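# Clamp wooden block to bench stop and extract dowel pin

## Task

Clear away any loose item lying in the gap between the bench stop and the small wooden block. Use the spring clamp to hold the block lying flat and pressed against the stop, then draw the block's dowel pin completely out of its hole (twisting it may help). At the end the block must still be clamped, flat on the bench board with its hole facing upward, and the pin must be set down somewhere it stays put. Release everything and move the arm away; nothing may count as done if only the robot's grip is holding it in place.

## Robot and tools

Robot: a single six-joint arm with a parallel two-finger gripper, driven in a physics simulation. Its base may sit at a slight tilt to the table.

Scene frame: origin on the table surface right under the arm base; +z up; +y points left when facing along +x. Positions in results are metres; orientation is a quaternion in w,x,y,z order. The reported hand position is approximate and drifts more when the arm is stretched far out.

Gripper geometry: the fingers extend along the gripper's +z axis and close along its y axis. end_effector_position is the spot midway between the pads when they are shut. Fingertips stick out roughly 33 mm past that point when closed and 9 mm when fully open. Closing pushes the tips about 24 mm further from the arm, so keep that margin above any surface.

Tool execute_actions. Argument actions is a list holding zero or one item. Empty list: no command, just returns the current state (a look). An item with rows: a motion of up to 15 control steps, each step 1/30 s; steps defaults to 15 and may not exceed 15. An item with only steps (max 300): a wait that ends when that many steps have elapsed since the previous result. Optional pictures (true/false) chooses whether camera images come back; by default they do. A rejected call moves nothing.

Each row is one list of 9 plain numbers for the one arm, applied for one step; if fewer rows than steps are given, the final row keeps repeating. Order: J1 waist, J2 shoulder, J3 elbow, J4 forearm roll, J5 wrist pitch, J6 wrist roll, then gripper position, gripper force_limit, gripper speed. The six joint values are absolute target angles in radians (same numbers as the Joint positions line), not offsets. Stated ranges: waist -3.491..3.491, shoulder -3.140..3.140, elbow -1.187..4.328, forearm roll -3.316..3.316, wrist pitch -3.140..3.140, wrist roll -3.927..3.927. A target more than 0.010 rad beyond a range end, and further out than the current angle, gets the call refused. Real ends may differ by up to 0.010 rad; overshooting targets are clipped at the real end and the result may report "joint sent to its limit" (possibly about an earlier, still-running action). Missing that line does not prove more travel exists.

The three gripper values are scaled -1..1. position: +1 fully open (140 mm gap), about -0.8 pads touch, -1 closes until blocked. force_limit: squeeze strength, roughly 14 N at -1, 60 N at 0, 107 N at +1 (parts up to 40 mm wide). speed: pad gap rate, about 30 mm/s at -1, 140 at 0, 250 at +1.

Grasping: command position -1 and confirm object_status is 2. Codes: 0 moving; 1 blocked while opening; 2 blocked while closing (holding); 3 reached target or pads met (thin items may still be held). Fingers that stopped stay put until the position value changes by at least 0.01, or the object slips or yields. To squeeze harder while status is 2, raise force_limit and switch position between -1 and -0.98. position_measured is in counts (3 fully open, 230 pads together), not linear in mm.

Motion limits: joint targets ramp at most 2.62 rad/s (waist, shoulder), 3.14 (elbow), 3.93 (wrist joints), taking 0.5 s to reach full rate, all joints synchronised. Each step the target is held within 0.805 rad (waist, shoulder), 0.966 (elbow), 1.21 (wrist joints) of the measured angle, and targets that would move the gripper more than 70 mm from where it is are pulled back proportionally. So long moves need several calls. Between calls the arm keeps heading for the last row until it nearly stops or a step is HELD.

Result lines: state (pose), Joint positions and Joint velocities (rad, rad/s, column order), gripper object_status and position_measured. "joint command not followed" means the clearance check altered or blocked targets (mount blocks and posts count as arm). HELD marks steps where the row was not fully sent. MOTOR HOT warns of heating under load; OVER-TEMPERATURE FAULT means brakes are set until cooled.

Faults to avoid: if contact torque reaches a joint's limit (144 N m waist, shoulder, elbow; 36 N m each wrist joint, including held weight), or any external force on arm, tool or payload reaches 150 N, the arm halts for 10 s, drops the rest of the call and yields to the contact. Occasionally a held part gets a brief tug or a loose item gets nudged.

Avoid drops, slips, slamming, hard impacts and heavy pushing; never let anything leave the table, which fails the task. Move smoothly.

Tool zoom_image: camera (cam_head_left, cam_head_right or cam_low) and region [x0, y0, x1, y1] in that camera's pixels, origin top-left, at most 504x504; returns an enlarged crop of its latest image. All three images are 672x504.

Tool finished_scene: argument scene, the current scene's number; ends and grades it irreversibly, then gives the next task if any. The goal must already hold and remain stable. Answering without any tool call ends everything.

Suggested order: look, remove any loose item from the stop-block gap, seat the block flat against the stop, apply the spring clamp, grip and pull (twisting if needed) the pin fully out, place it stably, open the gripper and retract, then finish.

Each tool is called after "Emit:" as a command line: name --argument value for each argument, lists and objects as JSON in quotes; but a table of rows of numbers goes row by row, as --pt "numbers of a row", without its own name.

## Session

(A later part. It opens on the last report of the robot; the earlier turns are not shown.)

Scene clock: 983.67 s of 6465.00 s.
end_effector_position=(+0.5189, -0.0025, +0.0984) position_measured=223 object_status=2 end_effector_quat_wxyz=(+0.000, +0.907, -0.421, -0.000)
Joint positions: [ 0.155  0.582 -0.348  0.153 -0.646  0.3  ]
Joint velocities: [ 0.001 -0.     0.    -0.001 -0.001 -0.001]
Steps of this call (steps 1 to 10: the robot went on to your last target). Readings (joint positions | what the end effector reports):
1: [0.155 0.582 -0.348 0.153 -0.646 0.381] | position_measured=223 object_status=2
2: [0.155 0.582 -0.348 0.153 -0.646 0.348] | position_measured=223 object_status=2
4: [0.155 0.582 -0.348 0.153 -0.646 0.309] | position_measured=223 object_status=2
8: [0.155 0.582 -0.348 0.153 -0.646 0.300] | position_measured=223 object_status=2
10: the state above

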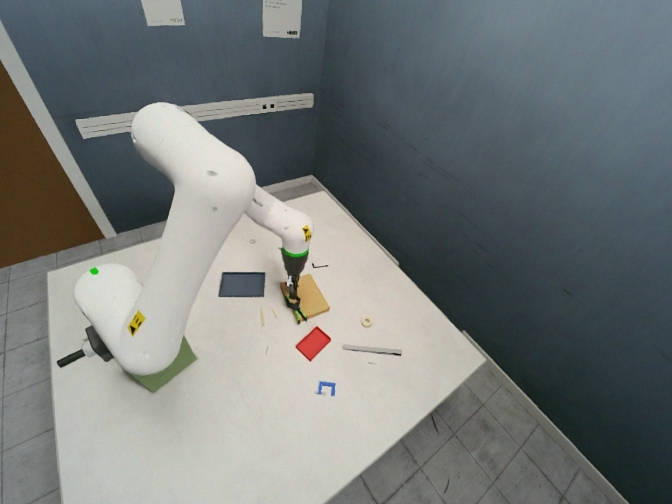

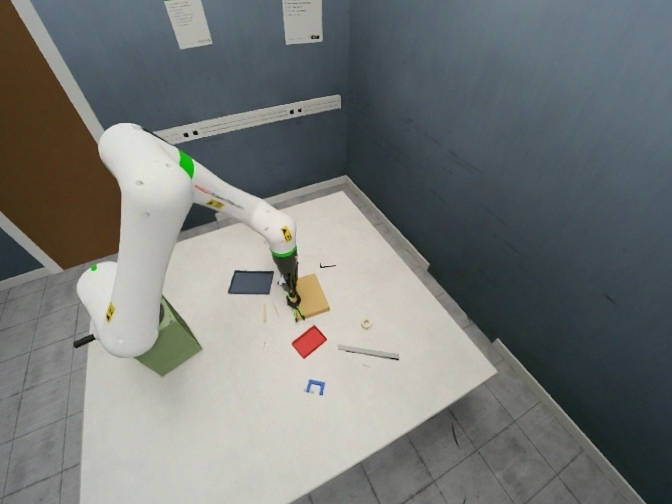

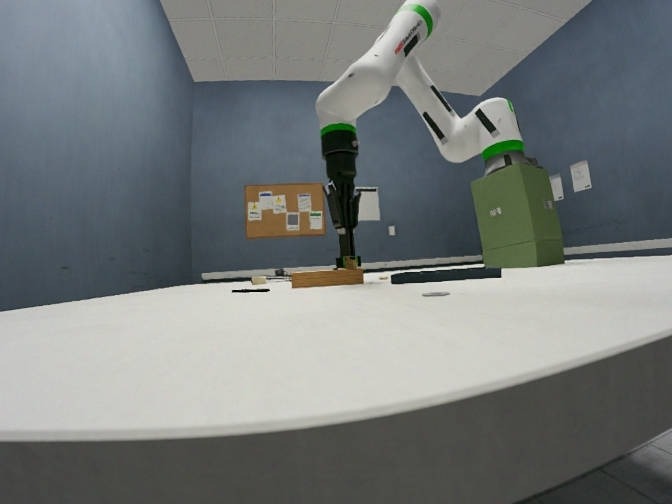

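Emit:
execute_actions --actions '[{"rows": [[0.15468,0.58064,-0.34814,0.15284,-0.64803,-0.70,-1,0.5,-0.7]], "steps": 15}]' --pictures false

Emit:
execute_actions --actions '[{"rows": [[0.15486,0.57887,-0.34798,0.15248,-0.64995,-1.70,-1,0.5,-0.7]], "steps": 15}]' --pictures false

Emit:
execute_actions --actions '[{"rows": [[0.15504,0.57711,-0.34781,0.15212,-0.65188,-2.70,-1,0.5,-0.7]], "steps": 15}]' --pictures false

Emit:
execute_actions --actions '[{"rows": [[0.15522,0.57534,-0.34765,0.15176,-0.65380,-3.70,-1,0.5,-0.7]], "steps": 15}]' --pictures false

Emit:
execute_actions --actions '[{"steps": 12}]'

Emit:
zoom_image --camera "cam_low" --region '[300, 230, 400, 295]'

Scene clock: 1006.20 s of 6465.00 s.
end_effector_position=(+0.5188, -0.0026, +0.0990) position_measured=223 object_status=2 end_effector_quat_wxyz=(+0.000, +0.689, -0.725, -0.000)
Joint positions: [ 0.155  0.581 -0.348  0.153 -0.648 -0.453]
Joint velocities: [ 0.    -0.005  0.     0.001 -0.003 -1.925]
Steps of this call (steps 1 to 30: the robot went on to your last target; steps 31 to 90: nothing new was sent; then 19.03 s passed at rest; steps 91 to 105: all 15 steps of this action). Readings (joint positions | what the end effector reports):
91: [0.155 0.582 -0.348 0.153 -0.646 0.300] | position_measured=223 object_status=2
92: [0.155 0.582 -0.348 0.153 -0.646 0.295] | position_measured=223 object_status=2
94: [0.155 0.582 -0.348 0.153 -0.646 0.262] | position_measured=223 object_status=2
98: [0.155 0.582 -0.348 0.153 -0.646 0.091] | position_measured=223 object_status=2
105: the state above

Scene clock: 1006.70 s of 6465.00 s.
end_effector_position=(+0.5189, -0.0025, +0.1001) position_measured=223 object_status=2 end_effector_quat_wxyz=(-0.000, -0.184, +0.983, +0.000)
Joint positions: [ 0.155  0.579 -0.348  0.153 -0.65  -1.604]
Joint velocities: [ 0.002 -0.003  0.001 -0.    -0.003 -1.198]
Steps of this call (steps 1 to 15: all 15 steps of this action). Readings (joint positions | what the end effector reports):
1: [0.155 0.581 -0.348 0.153 -0.648 -0.514] | position_measured=223 object_status=2
2: [0.155 0.581 -0.348 0.153 -0.648 -0.575] | position_measured=223 object_status=2
4: [0.155 0.581 -0.348 0.153 -0.648 -0.720] | position_measured=223 object_status=2
8: [0.155 0.580 -0.348 0.153 -0.649 -1.106] | position_measured=223 object_status=2
15: the state above

Scene clock: 1007.20 s of 6465.00 s.
end_effector_position=(+0.5190, -0.0025, +0.1010) position_measured=223 object_status=2 end_effector_quat_wxyz=(-0.000, +0.301, +0.953, -0.000)
Joint positions: [ 0.155  0.577 -0.348  0.152 -0.652 -2.585]
Joint velocities: [ 0.001 -0.003  0.001 -0.001 -0.004 -1.311]
Steps of this call (steps 1 to 15: all 15 steps of this action). Readings (joint positions | what the end effector reports):
1: [0.155 0.579 -0.348 0.152 -0.650 -1.640] | position_measured=223 object_status=2
2: [0.155 0.579 -0.348 0.152 -0.650 -1.677] | position_measured=223 object_status=2
4: [0.155 0.579 -0.348 0.152 -0.650 -1.773] | position_measured=223 object_status=2
8: [0.155 0.578 -0.348 0.152 -0.651 -2.068] | position_measured=223 object_status=2
15: the state above

Scene clock: 1007.70 s of 6465.00 s.
end_effector_position=(+0.5190, -0.0025, +0.1019) position_measured=223 object_status=2 end_effector_quat_wxyz=(-0.000, +0.724, +0.690, -0.000)
Joint positions: [ 0.155  0.576 -0.348  0.152 -0.654 -3.591]
Joint velocities: [-0.002 -0.003  0.001 -0.    -0.002 -1.273]
Steps of this call (steps 1 to 15: all 15 steps of this action). Readings (joint positions | what the end effector reports):
1: [0.155 0.577 -0.348 0.152 -0.652 -2.625] | position_measured=223 object_status=2
2: [0.155 0.577 -0.348 0.152 -0.652 -2.666] | position_measured=223 object_status=2
4: [0.155 0.577 -0.348 0.152 -0.652 -2.769] | position_measured=223 object_status=2
8: [0.155 0.576 -0.348 0.152 -0.653 -3.080] | position_measured=223 object_status=2
15: the state above

Scene clock: 1008.10 s of 6465.00 s.
end_effector_position=(+0.5190, -0.0025, +0.1020) position_measured=223 object_status=2 end_effector_quat_wxyz=(-0.000, +0.760, +0.649, -0.000)
Joint positions: [ 0.155  0.575 -0.348  0.152 -0.654 -3.7  ]
Joint velocities: [ 0.001  0.     0.    -0.001  0.001 -0.002]
Steps of this call (steps 1 to 12: the robot went on to your last target). Readings (joint positions | what the end effector reports):
1: [0.155 0.575 -0.348 0.152 -0.654 -3.630] | position_measured=223 object_status=2
2: [0.155 0.575 -0.348 0.152 -0.654 -3.660] | position_measured=223 object_status=2
4: [0.155 0.575 -0.348 0.152 -0.654 -3.695] | position_measured=223 object_status=2
8: [0.155 0.575 -0.348 0.152 -0.654 -3.700] | position_measured=223 object_status=2
12: the state above

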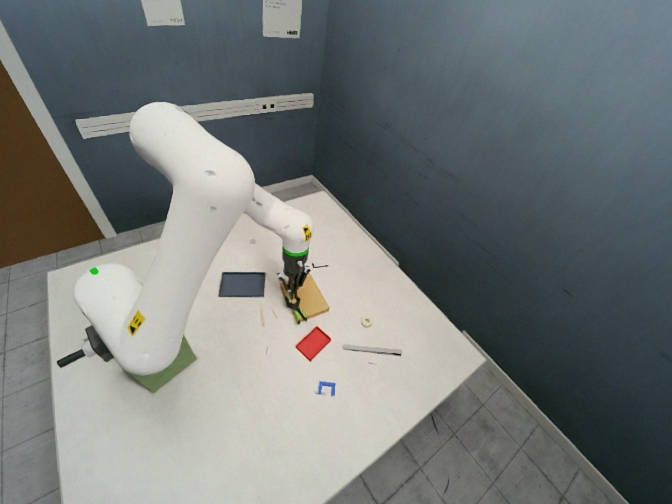

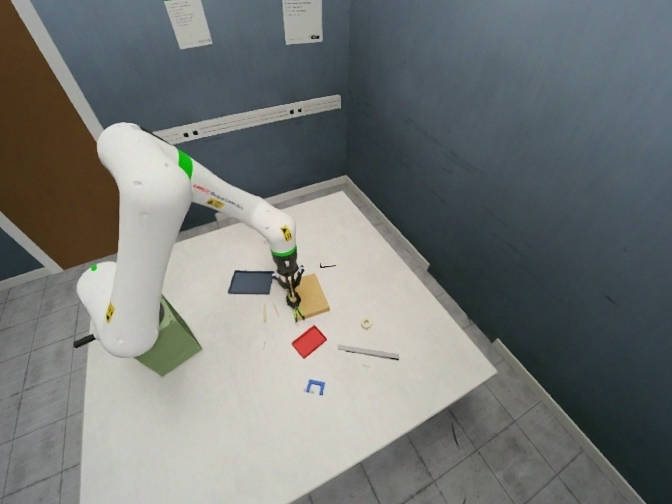

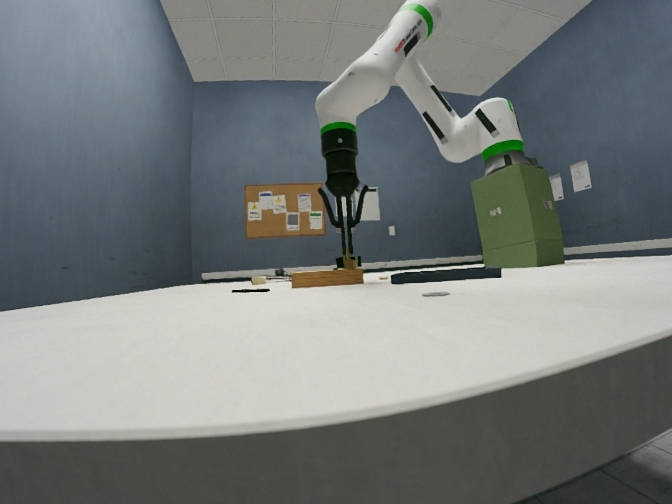

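Region (300, 230, 400, 295) of cam_low's 672x504 image, scaled by 5.040, with more detail than that image has; it fills the top 328 rows of this view, and the rest is white.

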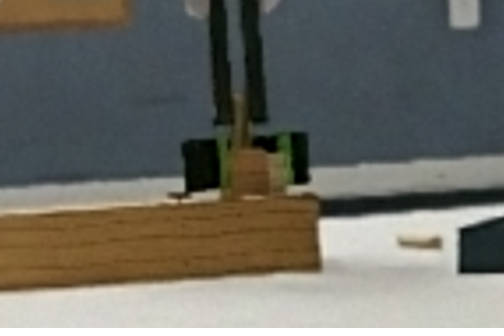

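Emit:
execute_actions --actions '[{"rows": [[0.15546,0.57299,-0.34744,0.15128,-0.65637,-2.70,-1,0.5,-0.7]], "steps": 15}]' --pictures false

Emit:
execute_actions --actions '[{"rows": [[0.15570,0.57064,-0.34722,0.15080,-0.65894,-1.70,-1,0.5,-0.7]], "steps": 15}]' --pictures false

Emit:
execute_actions --actions '[{"rows": [[0.15594,0.56829,-0.34700,0.15032,-0.66151,-0.70,-1,0.5,-0.7]], "steps": 15}]' --pictures false

Emit:
execute_actions --actions '[{"rows": [[0.15618,0.56594,-0.34679,0.14984,-0.66408,0.30,-1,0.5,-0.7]], "steps": 15}]' --pictures false

Emit:
execute_actions --actions '[{"rows": [[0.15642,0.56358,-0.34657,0.14936,-0.66664,1.30,-1,0.5,-0.7]], "steps": 15}]' --pictures false

Emit:
execute_actions --actions '[{"rows": [[0.15666,0.56123,-0.34636,0.14888,-0.66921,2.30,-1,0.5,-0.7]], "steps": 15}]' --pictures false

Emit:
execute_actions --actions '[{"rows": [[0.15690,0.55888,-0.34614,0.14840,-0.67178,3.30,-1,0.5,-0.7]], "steps": 15}]' --pictures false

Emit:
execute_actions --actions '[{"steps": 12}]'

Emit:
zoom_image --camera "cam_low" --region '[300, 230, 400, 295]'

Scene clock: 1024.37 s of 6465.00 s.
end_effector_position=(+0.5190, -0.0025, +0.1029) position_measured=223 object_status=2 end_effector_quat_wxyz=(-0.000, +0.469, +0.883, -0.000)
Joint positions: [ 0.155  0.574 -0.348  0.151 -0.656 -2.947]
Joint velocities: [ 0.    -0.005  0.001 -0.001 -0.006  1.924]
Steps of this call (steps 1 to 30: the robot went on to your last target; steps 31 to 90: nothing new was sent; then 12.77 s passed at rest; steps 91 to 105: all 15 steps of this action). Readings (joint positions | what the end effector reports):
91: [0.155 0.575 -0.348 0.152 -0.654 -3.700] | position_measured=223 object_status=2
92: [0.155 0.575 -0.348 0.152 -0.654 -3.696] | position_measured=223 object_status=2
94: [0.155 0.575 -0.348 0.152 -0.654 -3.662] | position_measured=223 object_status=2
98: [0.155 0.575 -0.348 0.152 -0.654 -3.491] | position_measured=223 object_status=2
105: the state above

Scene clock: 1024.87 s of 6465.00 s.
end_effector_position=(+0.5191, -0.0025, +0.1043) position_measured=223 object_status=2 end_effector_quat_wxyz=(-0.000, -0.087, +0.996, +0.000)
Joint positions: [ 0.156  0.571 -0.347  0.151 -0.659 -1.796]
Joint velocities: [ 0.001 -0.002 -0.     0.001 -0.004  1.196]
Steps of this call (steps 1 to 15: all 15 steps of this action). Readings (joint positions | what the end effector reports):
1: [0.155 0.573 -0.347 0.151 -0.656 -2.886] | position_measured=223 object_status=2
2: [0.155 0.573 -0.347 0.151 -0.656 -2.825] | position_measured=223 object_status=2
4: [0.155 0.573 -0.347 0.151 -0.656 -2.680] | position_measured=223 object_status=2
8: [0.156 0.572 -0.347 0.151 -0.657 -2.294] | position_measured=223 object_status=2
15: the state above

Scene clock: 1025.37 s of 6465.00 s.
end_effector_position=(+0.5191, -0.0025, +0.1055) position_measured=223 object_status=2 end_effector_quat_wxyz=(-0.000, -0.546, +0.838, +0.000)
Joint positions: [ 0.156  0.569 -0.347  0.15  -0.661 -0.815]
Joint velocities: [-0.002 -0.003  0.     0.001 -0.003  1.312]
Steps of this call (steps 1 to 15: all 15 steps of this action). Readings (joint positions | what the end effector reports):
1: [0.156 0.571 -0.347 0.151 -0.659 -1.760] | position_measured=223 object_status=2
2: [0.156 0.571 -0.347 0.151 -0.659 -1.723] | position_measured=223 object_status=2
4: [0.156 0.570 -0.347 0.151 -0.659 -1.627] | position_measured=223 object_status=2
8: [0.156 0.570 -0.347 0.151 -0.660 -1.332] | position_measured=223 object_status=2
15: the state above

Scene clock: 1025.87 s of 6465.00 s.
end_effector_position=(+0.5191, -0.0025, +0.1067) position_measured=223 object_status=2 end_effector_quat_wxyz=(+0.000, +0.882, -0.470, -0.000)
Joint positions: [ 0.156  0.566 -0.347  0.15  -0.664  0.191]
Joint velocities: [-0.    -0.002  0.    -0.001 -0.003  1.273]
Steps of this call (steps 1 to 15: all 15 steps of this action). Readings (joint positions | what the end effector reports):
1: [0.156 0.568 -0.347 0.150 -0.661 -0.775] | position_measured=223 object_status=2
2: [0.156 0.568 -0.347 0.150 -0.661 -0.734] | position_measured=223 object_status=2
4: [0.156 0.568 -0.347 0.150 -0.662 -0.631] | position_measured=223 object_status=2
8: [0.156 0.567 -0.347 0.150 -0.662 -0.320] | position_measured=223 object_status=2
15: the state above

Scene clock: 1026.37 s of 6465.00 s.
end_effector_position=(+0.5191, -0.0025, +0.1079) position_measured=223 object_status=2 end_effector_quat_wxyz=(-0.000, +1.000, +0.009, -0.000)
Joint positions: [ 0.156  0.564 -0.347  0.149 -0.666  1.189]
Joint velocities: [-0.    -0.003  0.    -0.    -0.003  1.283]
Steps of this call (steps 1 to 15: all 15 steps of this action). Readings (joint positions | what the end effector reports):
1: [0.156 0.566 -0.347 0.150 -0.664 0.231] | position_measured=223 object_status=2
2: [0.156 0.566 -0.347 0.150 -0.664 0.269] | position_measured=223 object_status=2
4: [0.156 0.566 -0.347 0.150 -0.664 0.371] | position_measured=223 object_status=2
8: [0.156 0.565 -0.347 0.150 -0.665 0.676] | position_measured=223 object_status=2
15: the state above

Scene clock: 1026.87 s of 6465.00 s.
end_effector_position=(+0.5191, -0.0025, +0.1091) position_measured=223 object_status=2 end_effector_quat_wxyz=(-0.000, +0.873, +0.487, -0.000)
Joint positions: [ 0.157  0.561 -0.346  0.149 -0.669  2.19 ]
Joint velocities: [-0.    -0.003  0.    -0.001 -0.003  1.28 ]
Steps of this call (steps 1 to 15: all 15 steps of this action). Readings (joint positions | what the end effector reports):
1: [0.156 0.564 -0.347 0.149 -0.666 1.229] | position_measured=223 object_status=2
2: [0.156 0.564 -0.347 0.149 -0.667 1.268] | position_measured=223 object_status=2
4: [0.156 0.563 -0.347 0.149 -0.667 1.370] | position_measured=223 object_status=2
8: [0.157 0.563 -0.346 0.149 -0.668 1.678] | position_measured=223 object_status=2
15: the state above

Scene clock: 1027.37 s of 6465.00 s.
end_effector_position=(+0.5191, -0.0025, +0.1103) position_measured=223 object_status=2 end_effector_quat_wxyz=(-0.000, +0.533, +0.846, -0.000)
Joint positions: [ 0.157  0.559 -0.346  0.148 -0.671  3.19 ]
Joint velocities: [ 0.001 -0.003  0.    -0.    -0.003  1.281]
Steps of this call (steps 1 to 15: all 15 steps of this action). Readings (joint positions | what the end effector reports):
1: [0.157 0.561 -0.346 0.149 -0.669 2.229] | position_measured=223 object_status=2
2: [0.157 0.561 -0.346 0.149 -0.669 2.269] | position_measured=223 object_status=2
4: [0.157 0.561 -0.346 0.149 -0.669 2.370] | position_measured=223 object_status=2
8: [0.157 0.560 -0.346 0.149 -0.670 2.677] | position_measured=223 object_status=2
15: the state above

Scene clock: 1027.77 s of 6465.00 s.
end_effector_position=(+0.5191, -0.0025, +0.1104) position_measured=223 object_status=2 end_effector_quat_wxyz=(-0.000, +0.485, +0.874, -0.000)
Joint positions: [ 0.157  0.559 -0.346  0.148 -0.672  3.3  ]
Joint velocities: [ 0.003  0.    -0.001 -0.     0.001  0.002]
Steps of this call (steps 1 to 12: the robot went on to your last target). Readings (joint positions | what the end effector reports):
1: [0.157 0.559 -0.346 0.148 -0.672 3.229] | position_measured=223 object_status=2
2: [0.157 0.559 -0.346 0.148 -0.672 3.259] | position_measured=223 object_status=2
4: [0.157 0.559 -0.346 0.148 -0.672 3.294] | position_measured=223 object_status=2
8: [0.157 0.559 -0.346 0.148 -0.672 3.300] | position_measured=223 object_status=2
12: the state above

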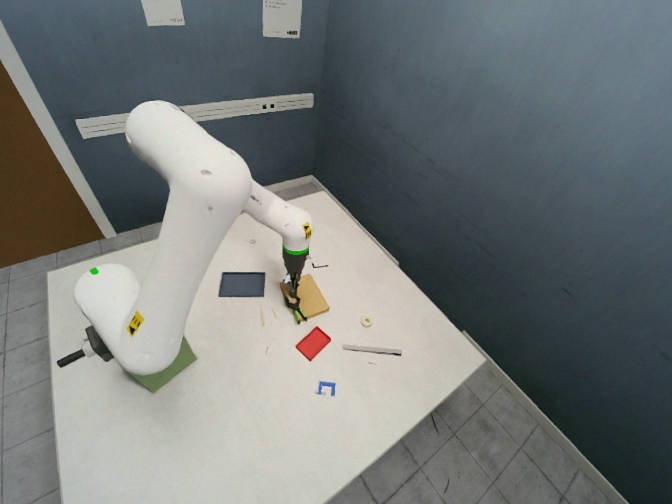

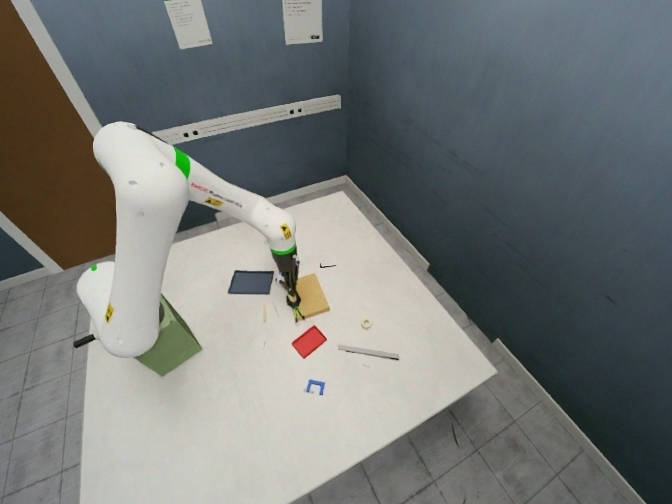

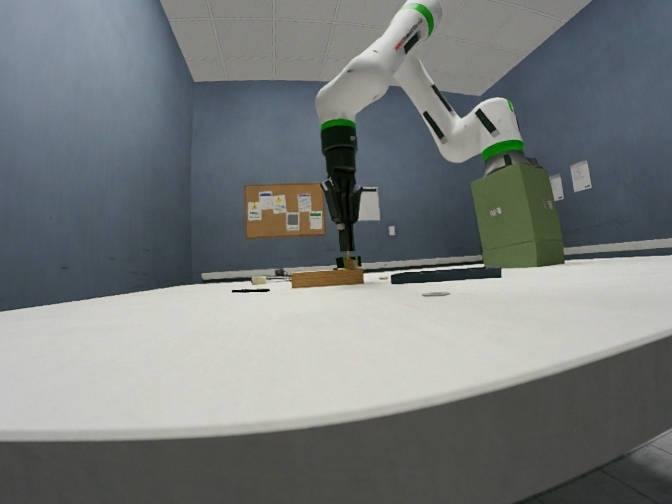

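Region (300, 230, 400, 295) of cam_low's 672x504 image, scaled by 5.040, with more detail than that image has; it fills the top 328 rows of this view, and the rest is white.

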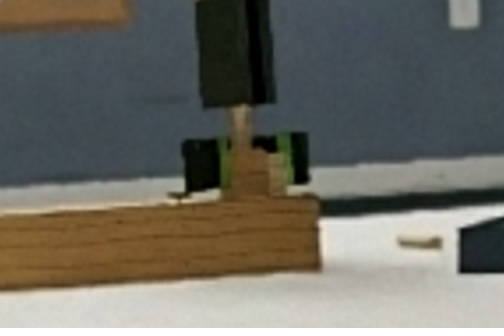

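Emit:
execute_actions --actions '[{"rows": [[0.15730,0.55496,-0.34578,0.14760,-0.67606,2.30,-1,0.5,-0.7]], "steps": 15}]' --pictures false

Emit:
execute_actions --actions '[{"rows": [[0.15770,0.55104,-0.34542,0.14680,-0.68034,1.30,-1,0.5,-0.7]], "steps": 15}]' --pictures false

Emit:
execute_actions --actions '[{"rows": [[0.15810,0.54712,-0.34506,0.14600,-0.68462,0.30,-1,0.5,-0.7]], "steps": 15}]' --pictures false

Emit:
execute_actions --actions '[{"rows": [[0.15850,0.54320,-0.34470,0.14520,-0.68890,-0.55,-1,0.5,-0.7]], "steps": 15}]' --pictures false

Emit:
execute_actions --actions '[{"steps": 12}]'

Emit:
zoom_image --camera "cam_low" --region '[300, 230, 400, 295]'

Scene clock: 1043.30 s of 6465.00 s.
end_effector_position=(+0.5191, -0.0025, +0.1119) position_measured=223 object_status=2 end_effector_quat_wxyz=(-0.000, +0.773, +0.635, -0.000)
Joint positions: [ 0.157  0.556 -0.346  0.148 -0.675  2.547]
Joint velocities: [-0.001 -0.008  0.001  0.001 -0.008 -1.923]
Steps of this call (steps 1 to 30: the robot went on to your last target; steps 31 to 90: nothing new was sent; then 12.03 s passed at rest; steps 91 to 105: all 15 steps of this action). Readings (joint positions | what the end effector reports):
91: [0.157 0.559 -0.346 0.148 -0.672 3.300] | position_measured=223 object_status=2
92: [0.157 0.559 -0.346 0.148 -0.672 3.296] | position_measured=223 object_status=2
94: [0.157 0.559 -0.346 0.148 -0.672 3.262] | position_measured=223 object_status=2
98: [0.157 0.558 -0.346 0.148 -0.673 3.091] | position_measured=223 object_status=2
105: the state above

Scene clock: 1043.80 s of 6465.00 s.
end_effector_position=(+0.5191, -0.0025, +0.1142) position_measured=223 object_status=2 end_effector_quat_wxyz=(-0.000, +0.994, +0.111, -0.000)
Joint positions: [ 0.158  0.551 -0.345  0.147 -0.68   1.396]
Joint velocities: [ 0.001 -0.006  0.001  0.    -0.006 -1.197]
Steps of this call (steps 1 to 15: all 15 steps of this action). Readings (joint positions | what the end effector reports):
1: [0.157 0.556 -0.346 0.148 -0.675 2.486] | position_measured=223 object_status=2
2: [0.157 0.555 -0.346 0.148 -0.676 2.425] | position_measured=223 object_status=2
4: [0.157 0.555 -0.346 0.148 -0.676 2.280] | position_measured=223 object_status=2
8: [0.157 0.553 -0.346 0.147 -0.678 1.894] | position_measured=223 object_status=2
15: the state above

Scene clock: 1044.30 s of 6465.00 s.
end_effector_position=(+0.5191, -0.0025, +0.1162) position_measured=223 object_status=2 end_effector_quat_wxyz=(+0.000, +0.929, -0.370, -0.000)
Joint positions: [ 0.158  0.548 -0.345  0.146 -0.684  0.415]
Joint velocities: [ 0.    -0.006  0.001 -0.001 -0.005 -1.309]
Steps of this call (steps 1 to 15: all 15 steps of this action). Readings (joint positions | what the end effector reports):
1: [0.158 0.551 -0.345 0.147 -0.680 1.360] | position_measured=223 object_status=2
2: [0.158 0.551 -0.345 0.147 -0.680 1.323] | position_measured=223 object_status=2
4: [0.158 0.551 -0.345 0.147 -0.681 1.227] | position_measured=223 object_status=2
8: [0.158 0.550 -0.345 0.147 -0.682 0.932] | position_measured=223 object_status=2
15: the state above

Scene clock: 1044.80 s of 6465.00 s.
end_effector_position=(+0.5190, -0.0025, +0.1183) position_measured=223 object_status=2 end_effector_quat_wxyz=(-0.000, -0.670, +0.742, +0.000)
Joint positions: [ 0.158  0.543 -0.345  0.145 -0.689 -0.498]
Joint velocities: [ 0.001 -0.004  0.    -0.001 -0.006 -0.875]
Steps of this call (steps 1 to 15: all 15 steps of this action). Readings (joint positions | what the end effector reports):
1: [0.158 0.547 -0.345 0.146 -0.684 0.375] | position_measured=223 object_status=2
2: [0.158 0.547 -0.345 0.146 -0.684 0.334] | position_measured=223 object_status=2
4: [0.158 0.547 -0.345 0.146 -0.685 0.231] | position_measured=223 object_status=2
8: [0.158 0.545 -0.345 0.146 -0.686 -0.078] | position_measured=223 object_status=2
15: the state above

Scene clock: 1045.20 s of 6465.00 s.
end_effector_position=(+0.5190, -0.0025, +0.1184) position_measured=223 object_status=2 end_effector_quat_wxyz=(-0.000, -0.651, +0.759, +0.000)
Joint positions: [ 0.159  0.543 -0.345  0.145 -0.689 -0.55 ]
Joint velocities: [-0.001 -0.    -0.     0.001 -0.001  0.   ]
Steps of this call (steps 1 to 12: the robot went on to your last target). Readings (joint positions | what the end effector reports):
1: [0.158 0.543 -0.345 0.145 -0.689 -0.523] | position_measured=223 object_status=2
2: [0.158 0.543 -0.345 0.145 -0.689 -0.540] | position_measured=223 object_status=2
4: [0.159 0.543 -0.345 0.145 -0.689 -0.549] | position_measured=223 object_status=2
8: [0.159 0.543 -0.345 0.145 -0.689 -0.550] | position_measured=223 object_status=2
12: the state above

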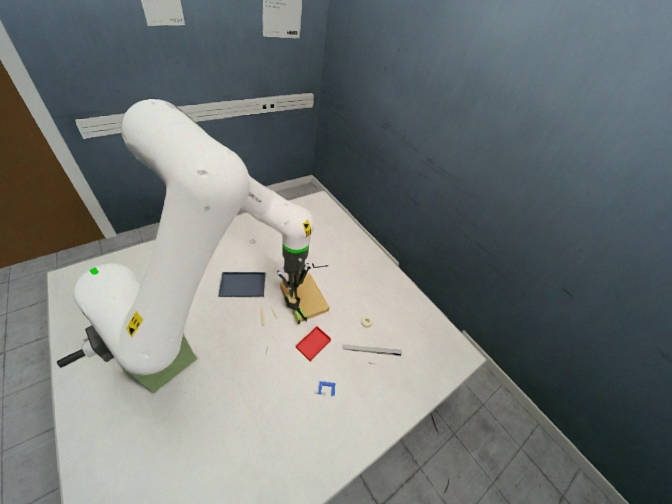

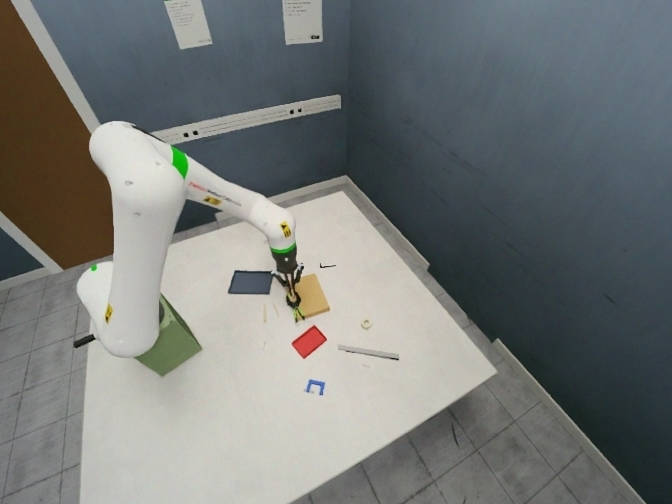

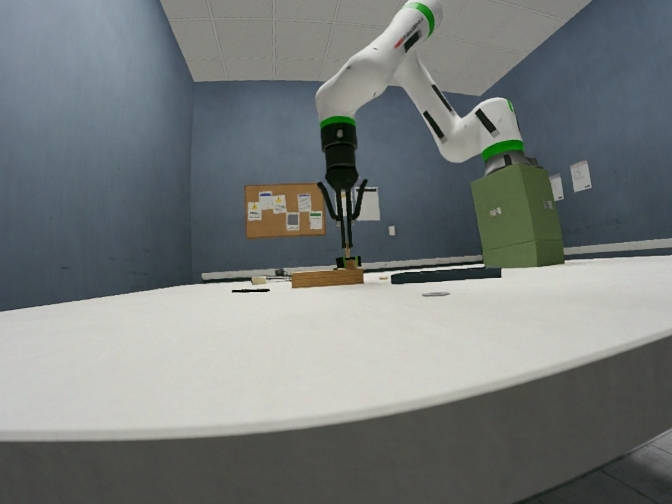

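Region (300, 230, 400, 295) of cam_low's 672x504 image, scaled by 5.040, with more detail than that image has; it fills the top 328 rows of this view, and the rest is white.

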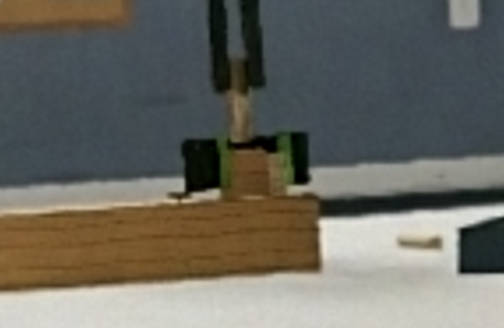

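Emit:
execute_actions --actions '[{"rows": [[0.1618,0.5109,-0.3417,0.1386,-0.7242,-0.55,-1,0.5,-0.7]], "steps": 10}]' --pictures false

Emit:
execute_actions --actions '[{"rows": [[0.6517,0.3709,-0.6620,0.1463,-0.5865,-0.55,-1,0.5,-0.7]], "steps": 15}]' --pictures false

Emit:
execute_actions --actions '[{"steps": 25}]'

Emit:
zoom_image --camera "cam_head_left" --region '[190, 230, 340, 340]'

Scene clock: 1096.13 s of 6465.00 s.
end_effector_position=(+0.5185, -0.0025, +0.1348) position_measured=223 object_status=2 end_effector_quat_wxyz=(-0.000, -0.649, +0.761, +0.001)
Joint positions: [ 0.162  0.511 -0.342  0.139 -0.724 -0.55 ]
Joint velocities: [ 0.001 -0.002  0.     0.    -0.001 -0.   ]
Steps of this call (steps 1 to 30: the robot went on to your last target; steps 31 to 90: nothing new was sent; then 47.60 s passed at rest; steps 91 to 100: all 10 steps of this action). Readings (joint positions | what the end effector reports):
91: [0.159 0.543 -0.345 0.145 -0.689 -0.550] | position_measured=223 object_status=2
92: [0.159 0.540 -0.345 0.144 -0.692 -0.550] | position_measured=223 object_status=2
94: [0.161 0.522 -0.343 0.141 -0.712 -0.550] | position_measured=223 object_status=2
98: [0.162 0.511 -0.342 0.139 -0.724 -0.550] | position_measured=223 object_status=2
100: the state above

Scene clock: 1096.63 s of 6465.00 s.
end_effector_position=(+0.4260, +0.1205, +0.1322) position_measured=223 object_status=2 end_effector_quat_wxyz=(-0.001, +0.768, -0.641, -0.001)
Joint positions: [ 0.487  0.418 -0.555  0.144 -0.632 -0.55 ]
Joint velocities: [ 0.865 -0.247 -0.562  0.013  0.238 -0.   ]
Steps of this call (steps 1 to 15: all 15 steps of this action). Readings (joint positions | what the end effector reports):
1: [0.162 0.511 -0.342 0.139 -0.724 -0.550] | position_measured=223 object_status=2
2: [0.165 0.510 -0.343 0.139 -0.723 -0.550] | position_measured=223 object_status=2
4: [0.187 0.504 -0.359 0.139 -0.715 -0.550] | position_measured=223 object_status=2
8: [0.290 0.474 -0.426 0.141 -0.686 -0.550] | position_measured=223 object_status=2
15: the state above

Scene clock: 1097.47 s of 6465.00 s.
end_effector_position=(+0.3702, +0.1599, +0.1300) position_measured=223 object_status=2 end_effector_quat_wxyz=(-0.000, +0.820, -0.573, -0.000)
Joint positions: [ 0.652  0.371 -0.662  0.146 -0.586 -0.55 ]
Joint velocities: [-0.002 -0.     0.     0.    -0.    -0.   ]
Steps of this call (steps 1 to 25: the robot went on to your last target). Readings (joint positions | what the end effector reports):
1: [0.517 0.409 -0.574 0.144 -0.624 -0.550] | position_measured=223 object_status=2
2: [0.547 0.401 -0.594 0.145 -0.615 -0.550] | position_measured=223 object_status=2
4: [0.600 0.386 -0.628 0.145 -0.601 -0.550] | position_measured=223 object_status=2
8: [0.650 0.371 -0.661 0.146 -0.587 -0.550] | position_measured=223 object_status=2
25: the state above

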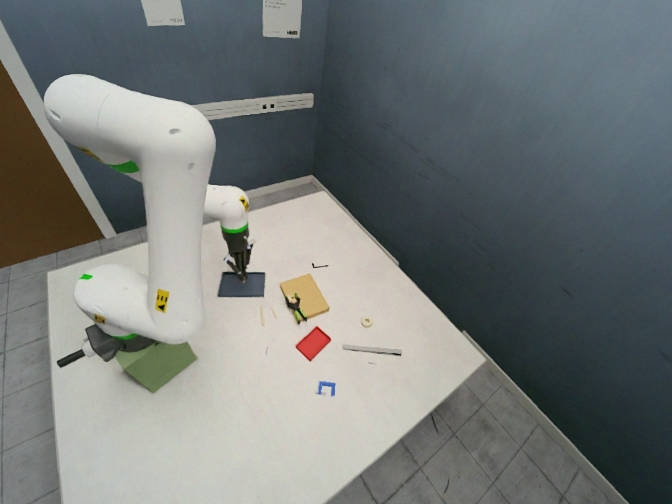

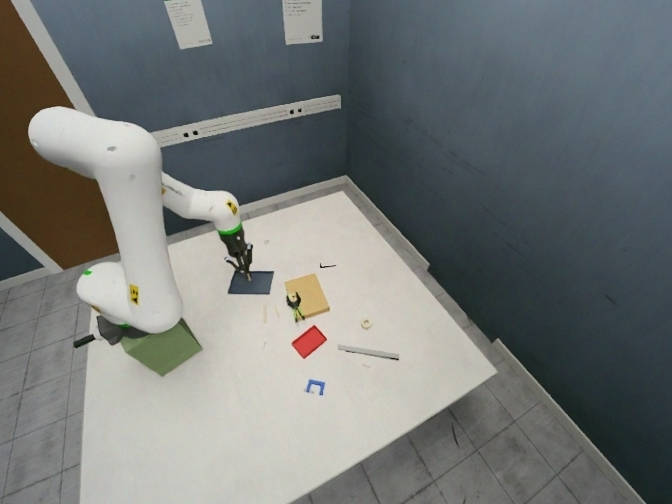

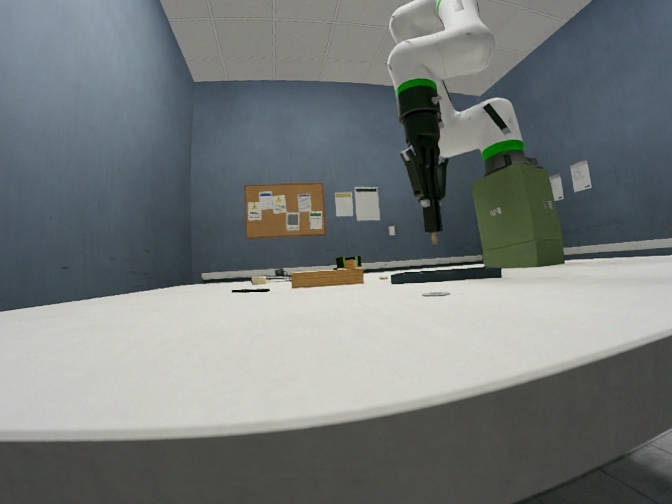

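Region (190, 230, 340, 340) of cam_head_left's 672x504 image, scaled by 3.360, with more detail than that image has; it fills the top 370 rows of this view, and the rest is white.

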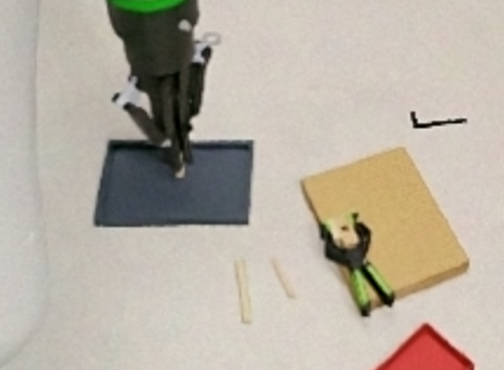

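Emit:
execute_actions --actions '[{"rows": [[0.6372,0.5128,-0.6756,0.1965,-0.4327,-0.55,-1,0.5,-0.7]], "steps": 15}]' --pictures false

Emit:
execute_actions --actions '[{"rows": [[0.6366,0.5186,-0.6761,0.1990,-0.4264,-0.55,-1,0.5,-0.7],[0.6366,0.5186,-0.6761,0.1990,-0.4264,-0.55,-1,0.5,-0.7],[0.6360,0.5244,-0.6767,0.2015,-0.4201,-0.55,-1,0.5,-0.7],[0.6360,0.5244,-0.6767,0.2015,-0.4201,-0.55,-1,0.5,-0.7],[0.6354,0.5302,-0.6772,0.2040,-0.4138,-0.55,-1,0.5,-0.7],[0.6354,0.5302,-0.6772,0.2040,-0.4138,-0.55,-1,0.5,-0.7],[0.6348,0.5361,-0.6778,0.2066,-0.4074,-0.55,-1,0.5,-0.7]], "steps": 15}]'

Emit:
zoom_image --camera "cam_low" --region '[385, 230, 505, 300]'

Emit:
zoom_image --camera "cam_head_left" --region '[205, 250, 285, 305]'

Scene clock: 1106.77 s of 6465.00 s.
end_effector_position=(+0.3706, +0.1601, +0.0751) position_measured=223 object_status=2 end_effector_quat_wxyz=(+0.000, +0.832, -0.555, -0.000)
Joint positions: [ 0.637  0.513 -0.676  0.197 -0.433 -0.55 ]
Joint velocities: [-0.002  0.001  0.     0.     0.    -0.001]
Steps of this call (steps 1 to 15: the robot went on to your last target; steps 16 to 90: nothing new was sent; then 5.80 s passed at rest; steps 91 to 105: all 15 steps of this action). Readings (joint positions | what the end effector reports):
91: [0.652 0.371 -0.662 0.146 -0.586 -0.550] | position_measured=223 object_status=2
92: [0.652 0.373 -0.662 0.147 -0.583 -0.550] | position_measured=223 object_status=2
94: [0.649 0.395 -0.664 0.155 -0.559 -0.550] | position_measured=223 object_status=2
98: [0.640 0.486 -0.673 0.187 -0.462 -0.550] | position_measured=223 object_status=2
105: the state above

Scene clock: 1107.27 s of 6465.00 s.
end_effector_position=(+0.3700, +0.1600, +0.0661) position_measured=223 object_status=2 end_effector_quat_wxyz=(+0.000, +0.834, -0.552, -0.000)
Joint positions: [ 0.635  0.536 -0.678  0.207 -0.407 -0.55 ]
Joint velocities: [-0.001  0.001 -0.001 -0.     0.001  0.   ]
Steps of this call (steps 1 to 15: all 15 steps of this action). Readings (joint positions | what the end effector reports):
1: [0.637 0.513 -0.676 0.197 -0.433 -0.550] | position_measured=223 object_status=2
2: [0.637 0.515 -0.676 0.197 -0.431 -0.550] | position_measured=223 object_status=2
4: [0.636 0.519 -0.676 0.199 -0.425 -0.550] | position_measured=223 object_status=2
8: [0.635 0.531 -0.677 0.204 -0.413 -0.550] | position_measured=223 object_status=2
15: the state above

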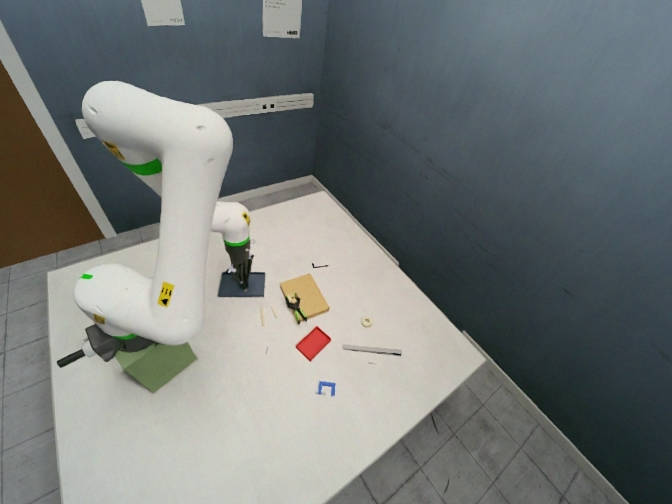

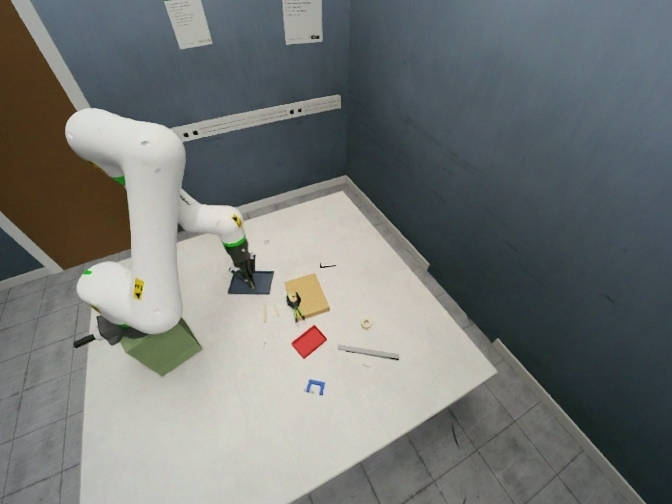

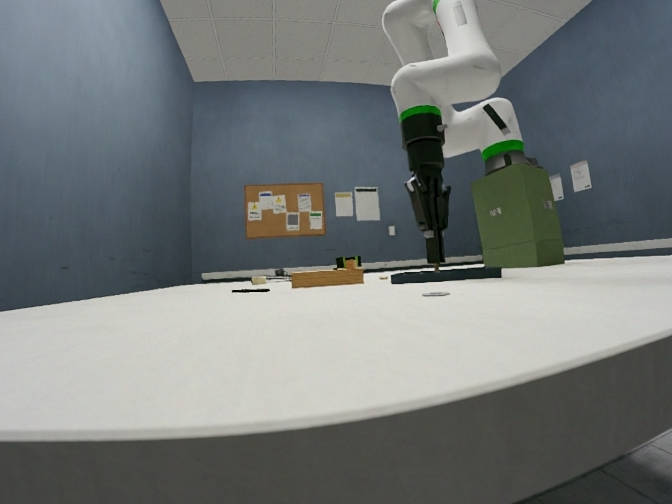

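Region (385, 230, 505, 300) of cam_low's 672x504 image, scaled by 4.200, with more detail than that image has; it fills the top 294 rows of this view, and the rest is white.

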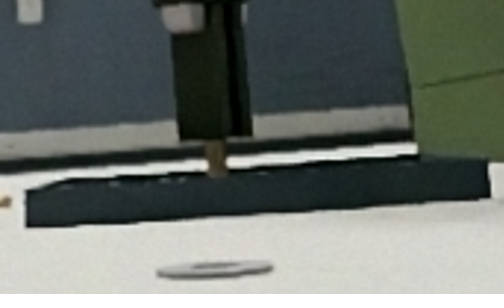

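Region (205, 250, 285, 305) of cam_head_left's 672x504 image, scaled by 6.300, with more detail than that image has; it fills the top 346 rows of this view, and the rest is white.

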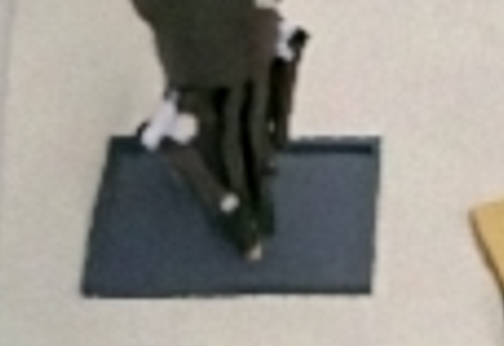

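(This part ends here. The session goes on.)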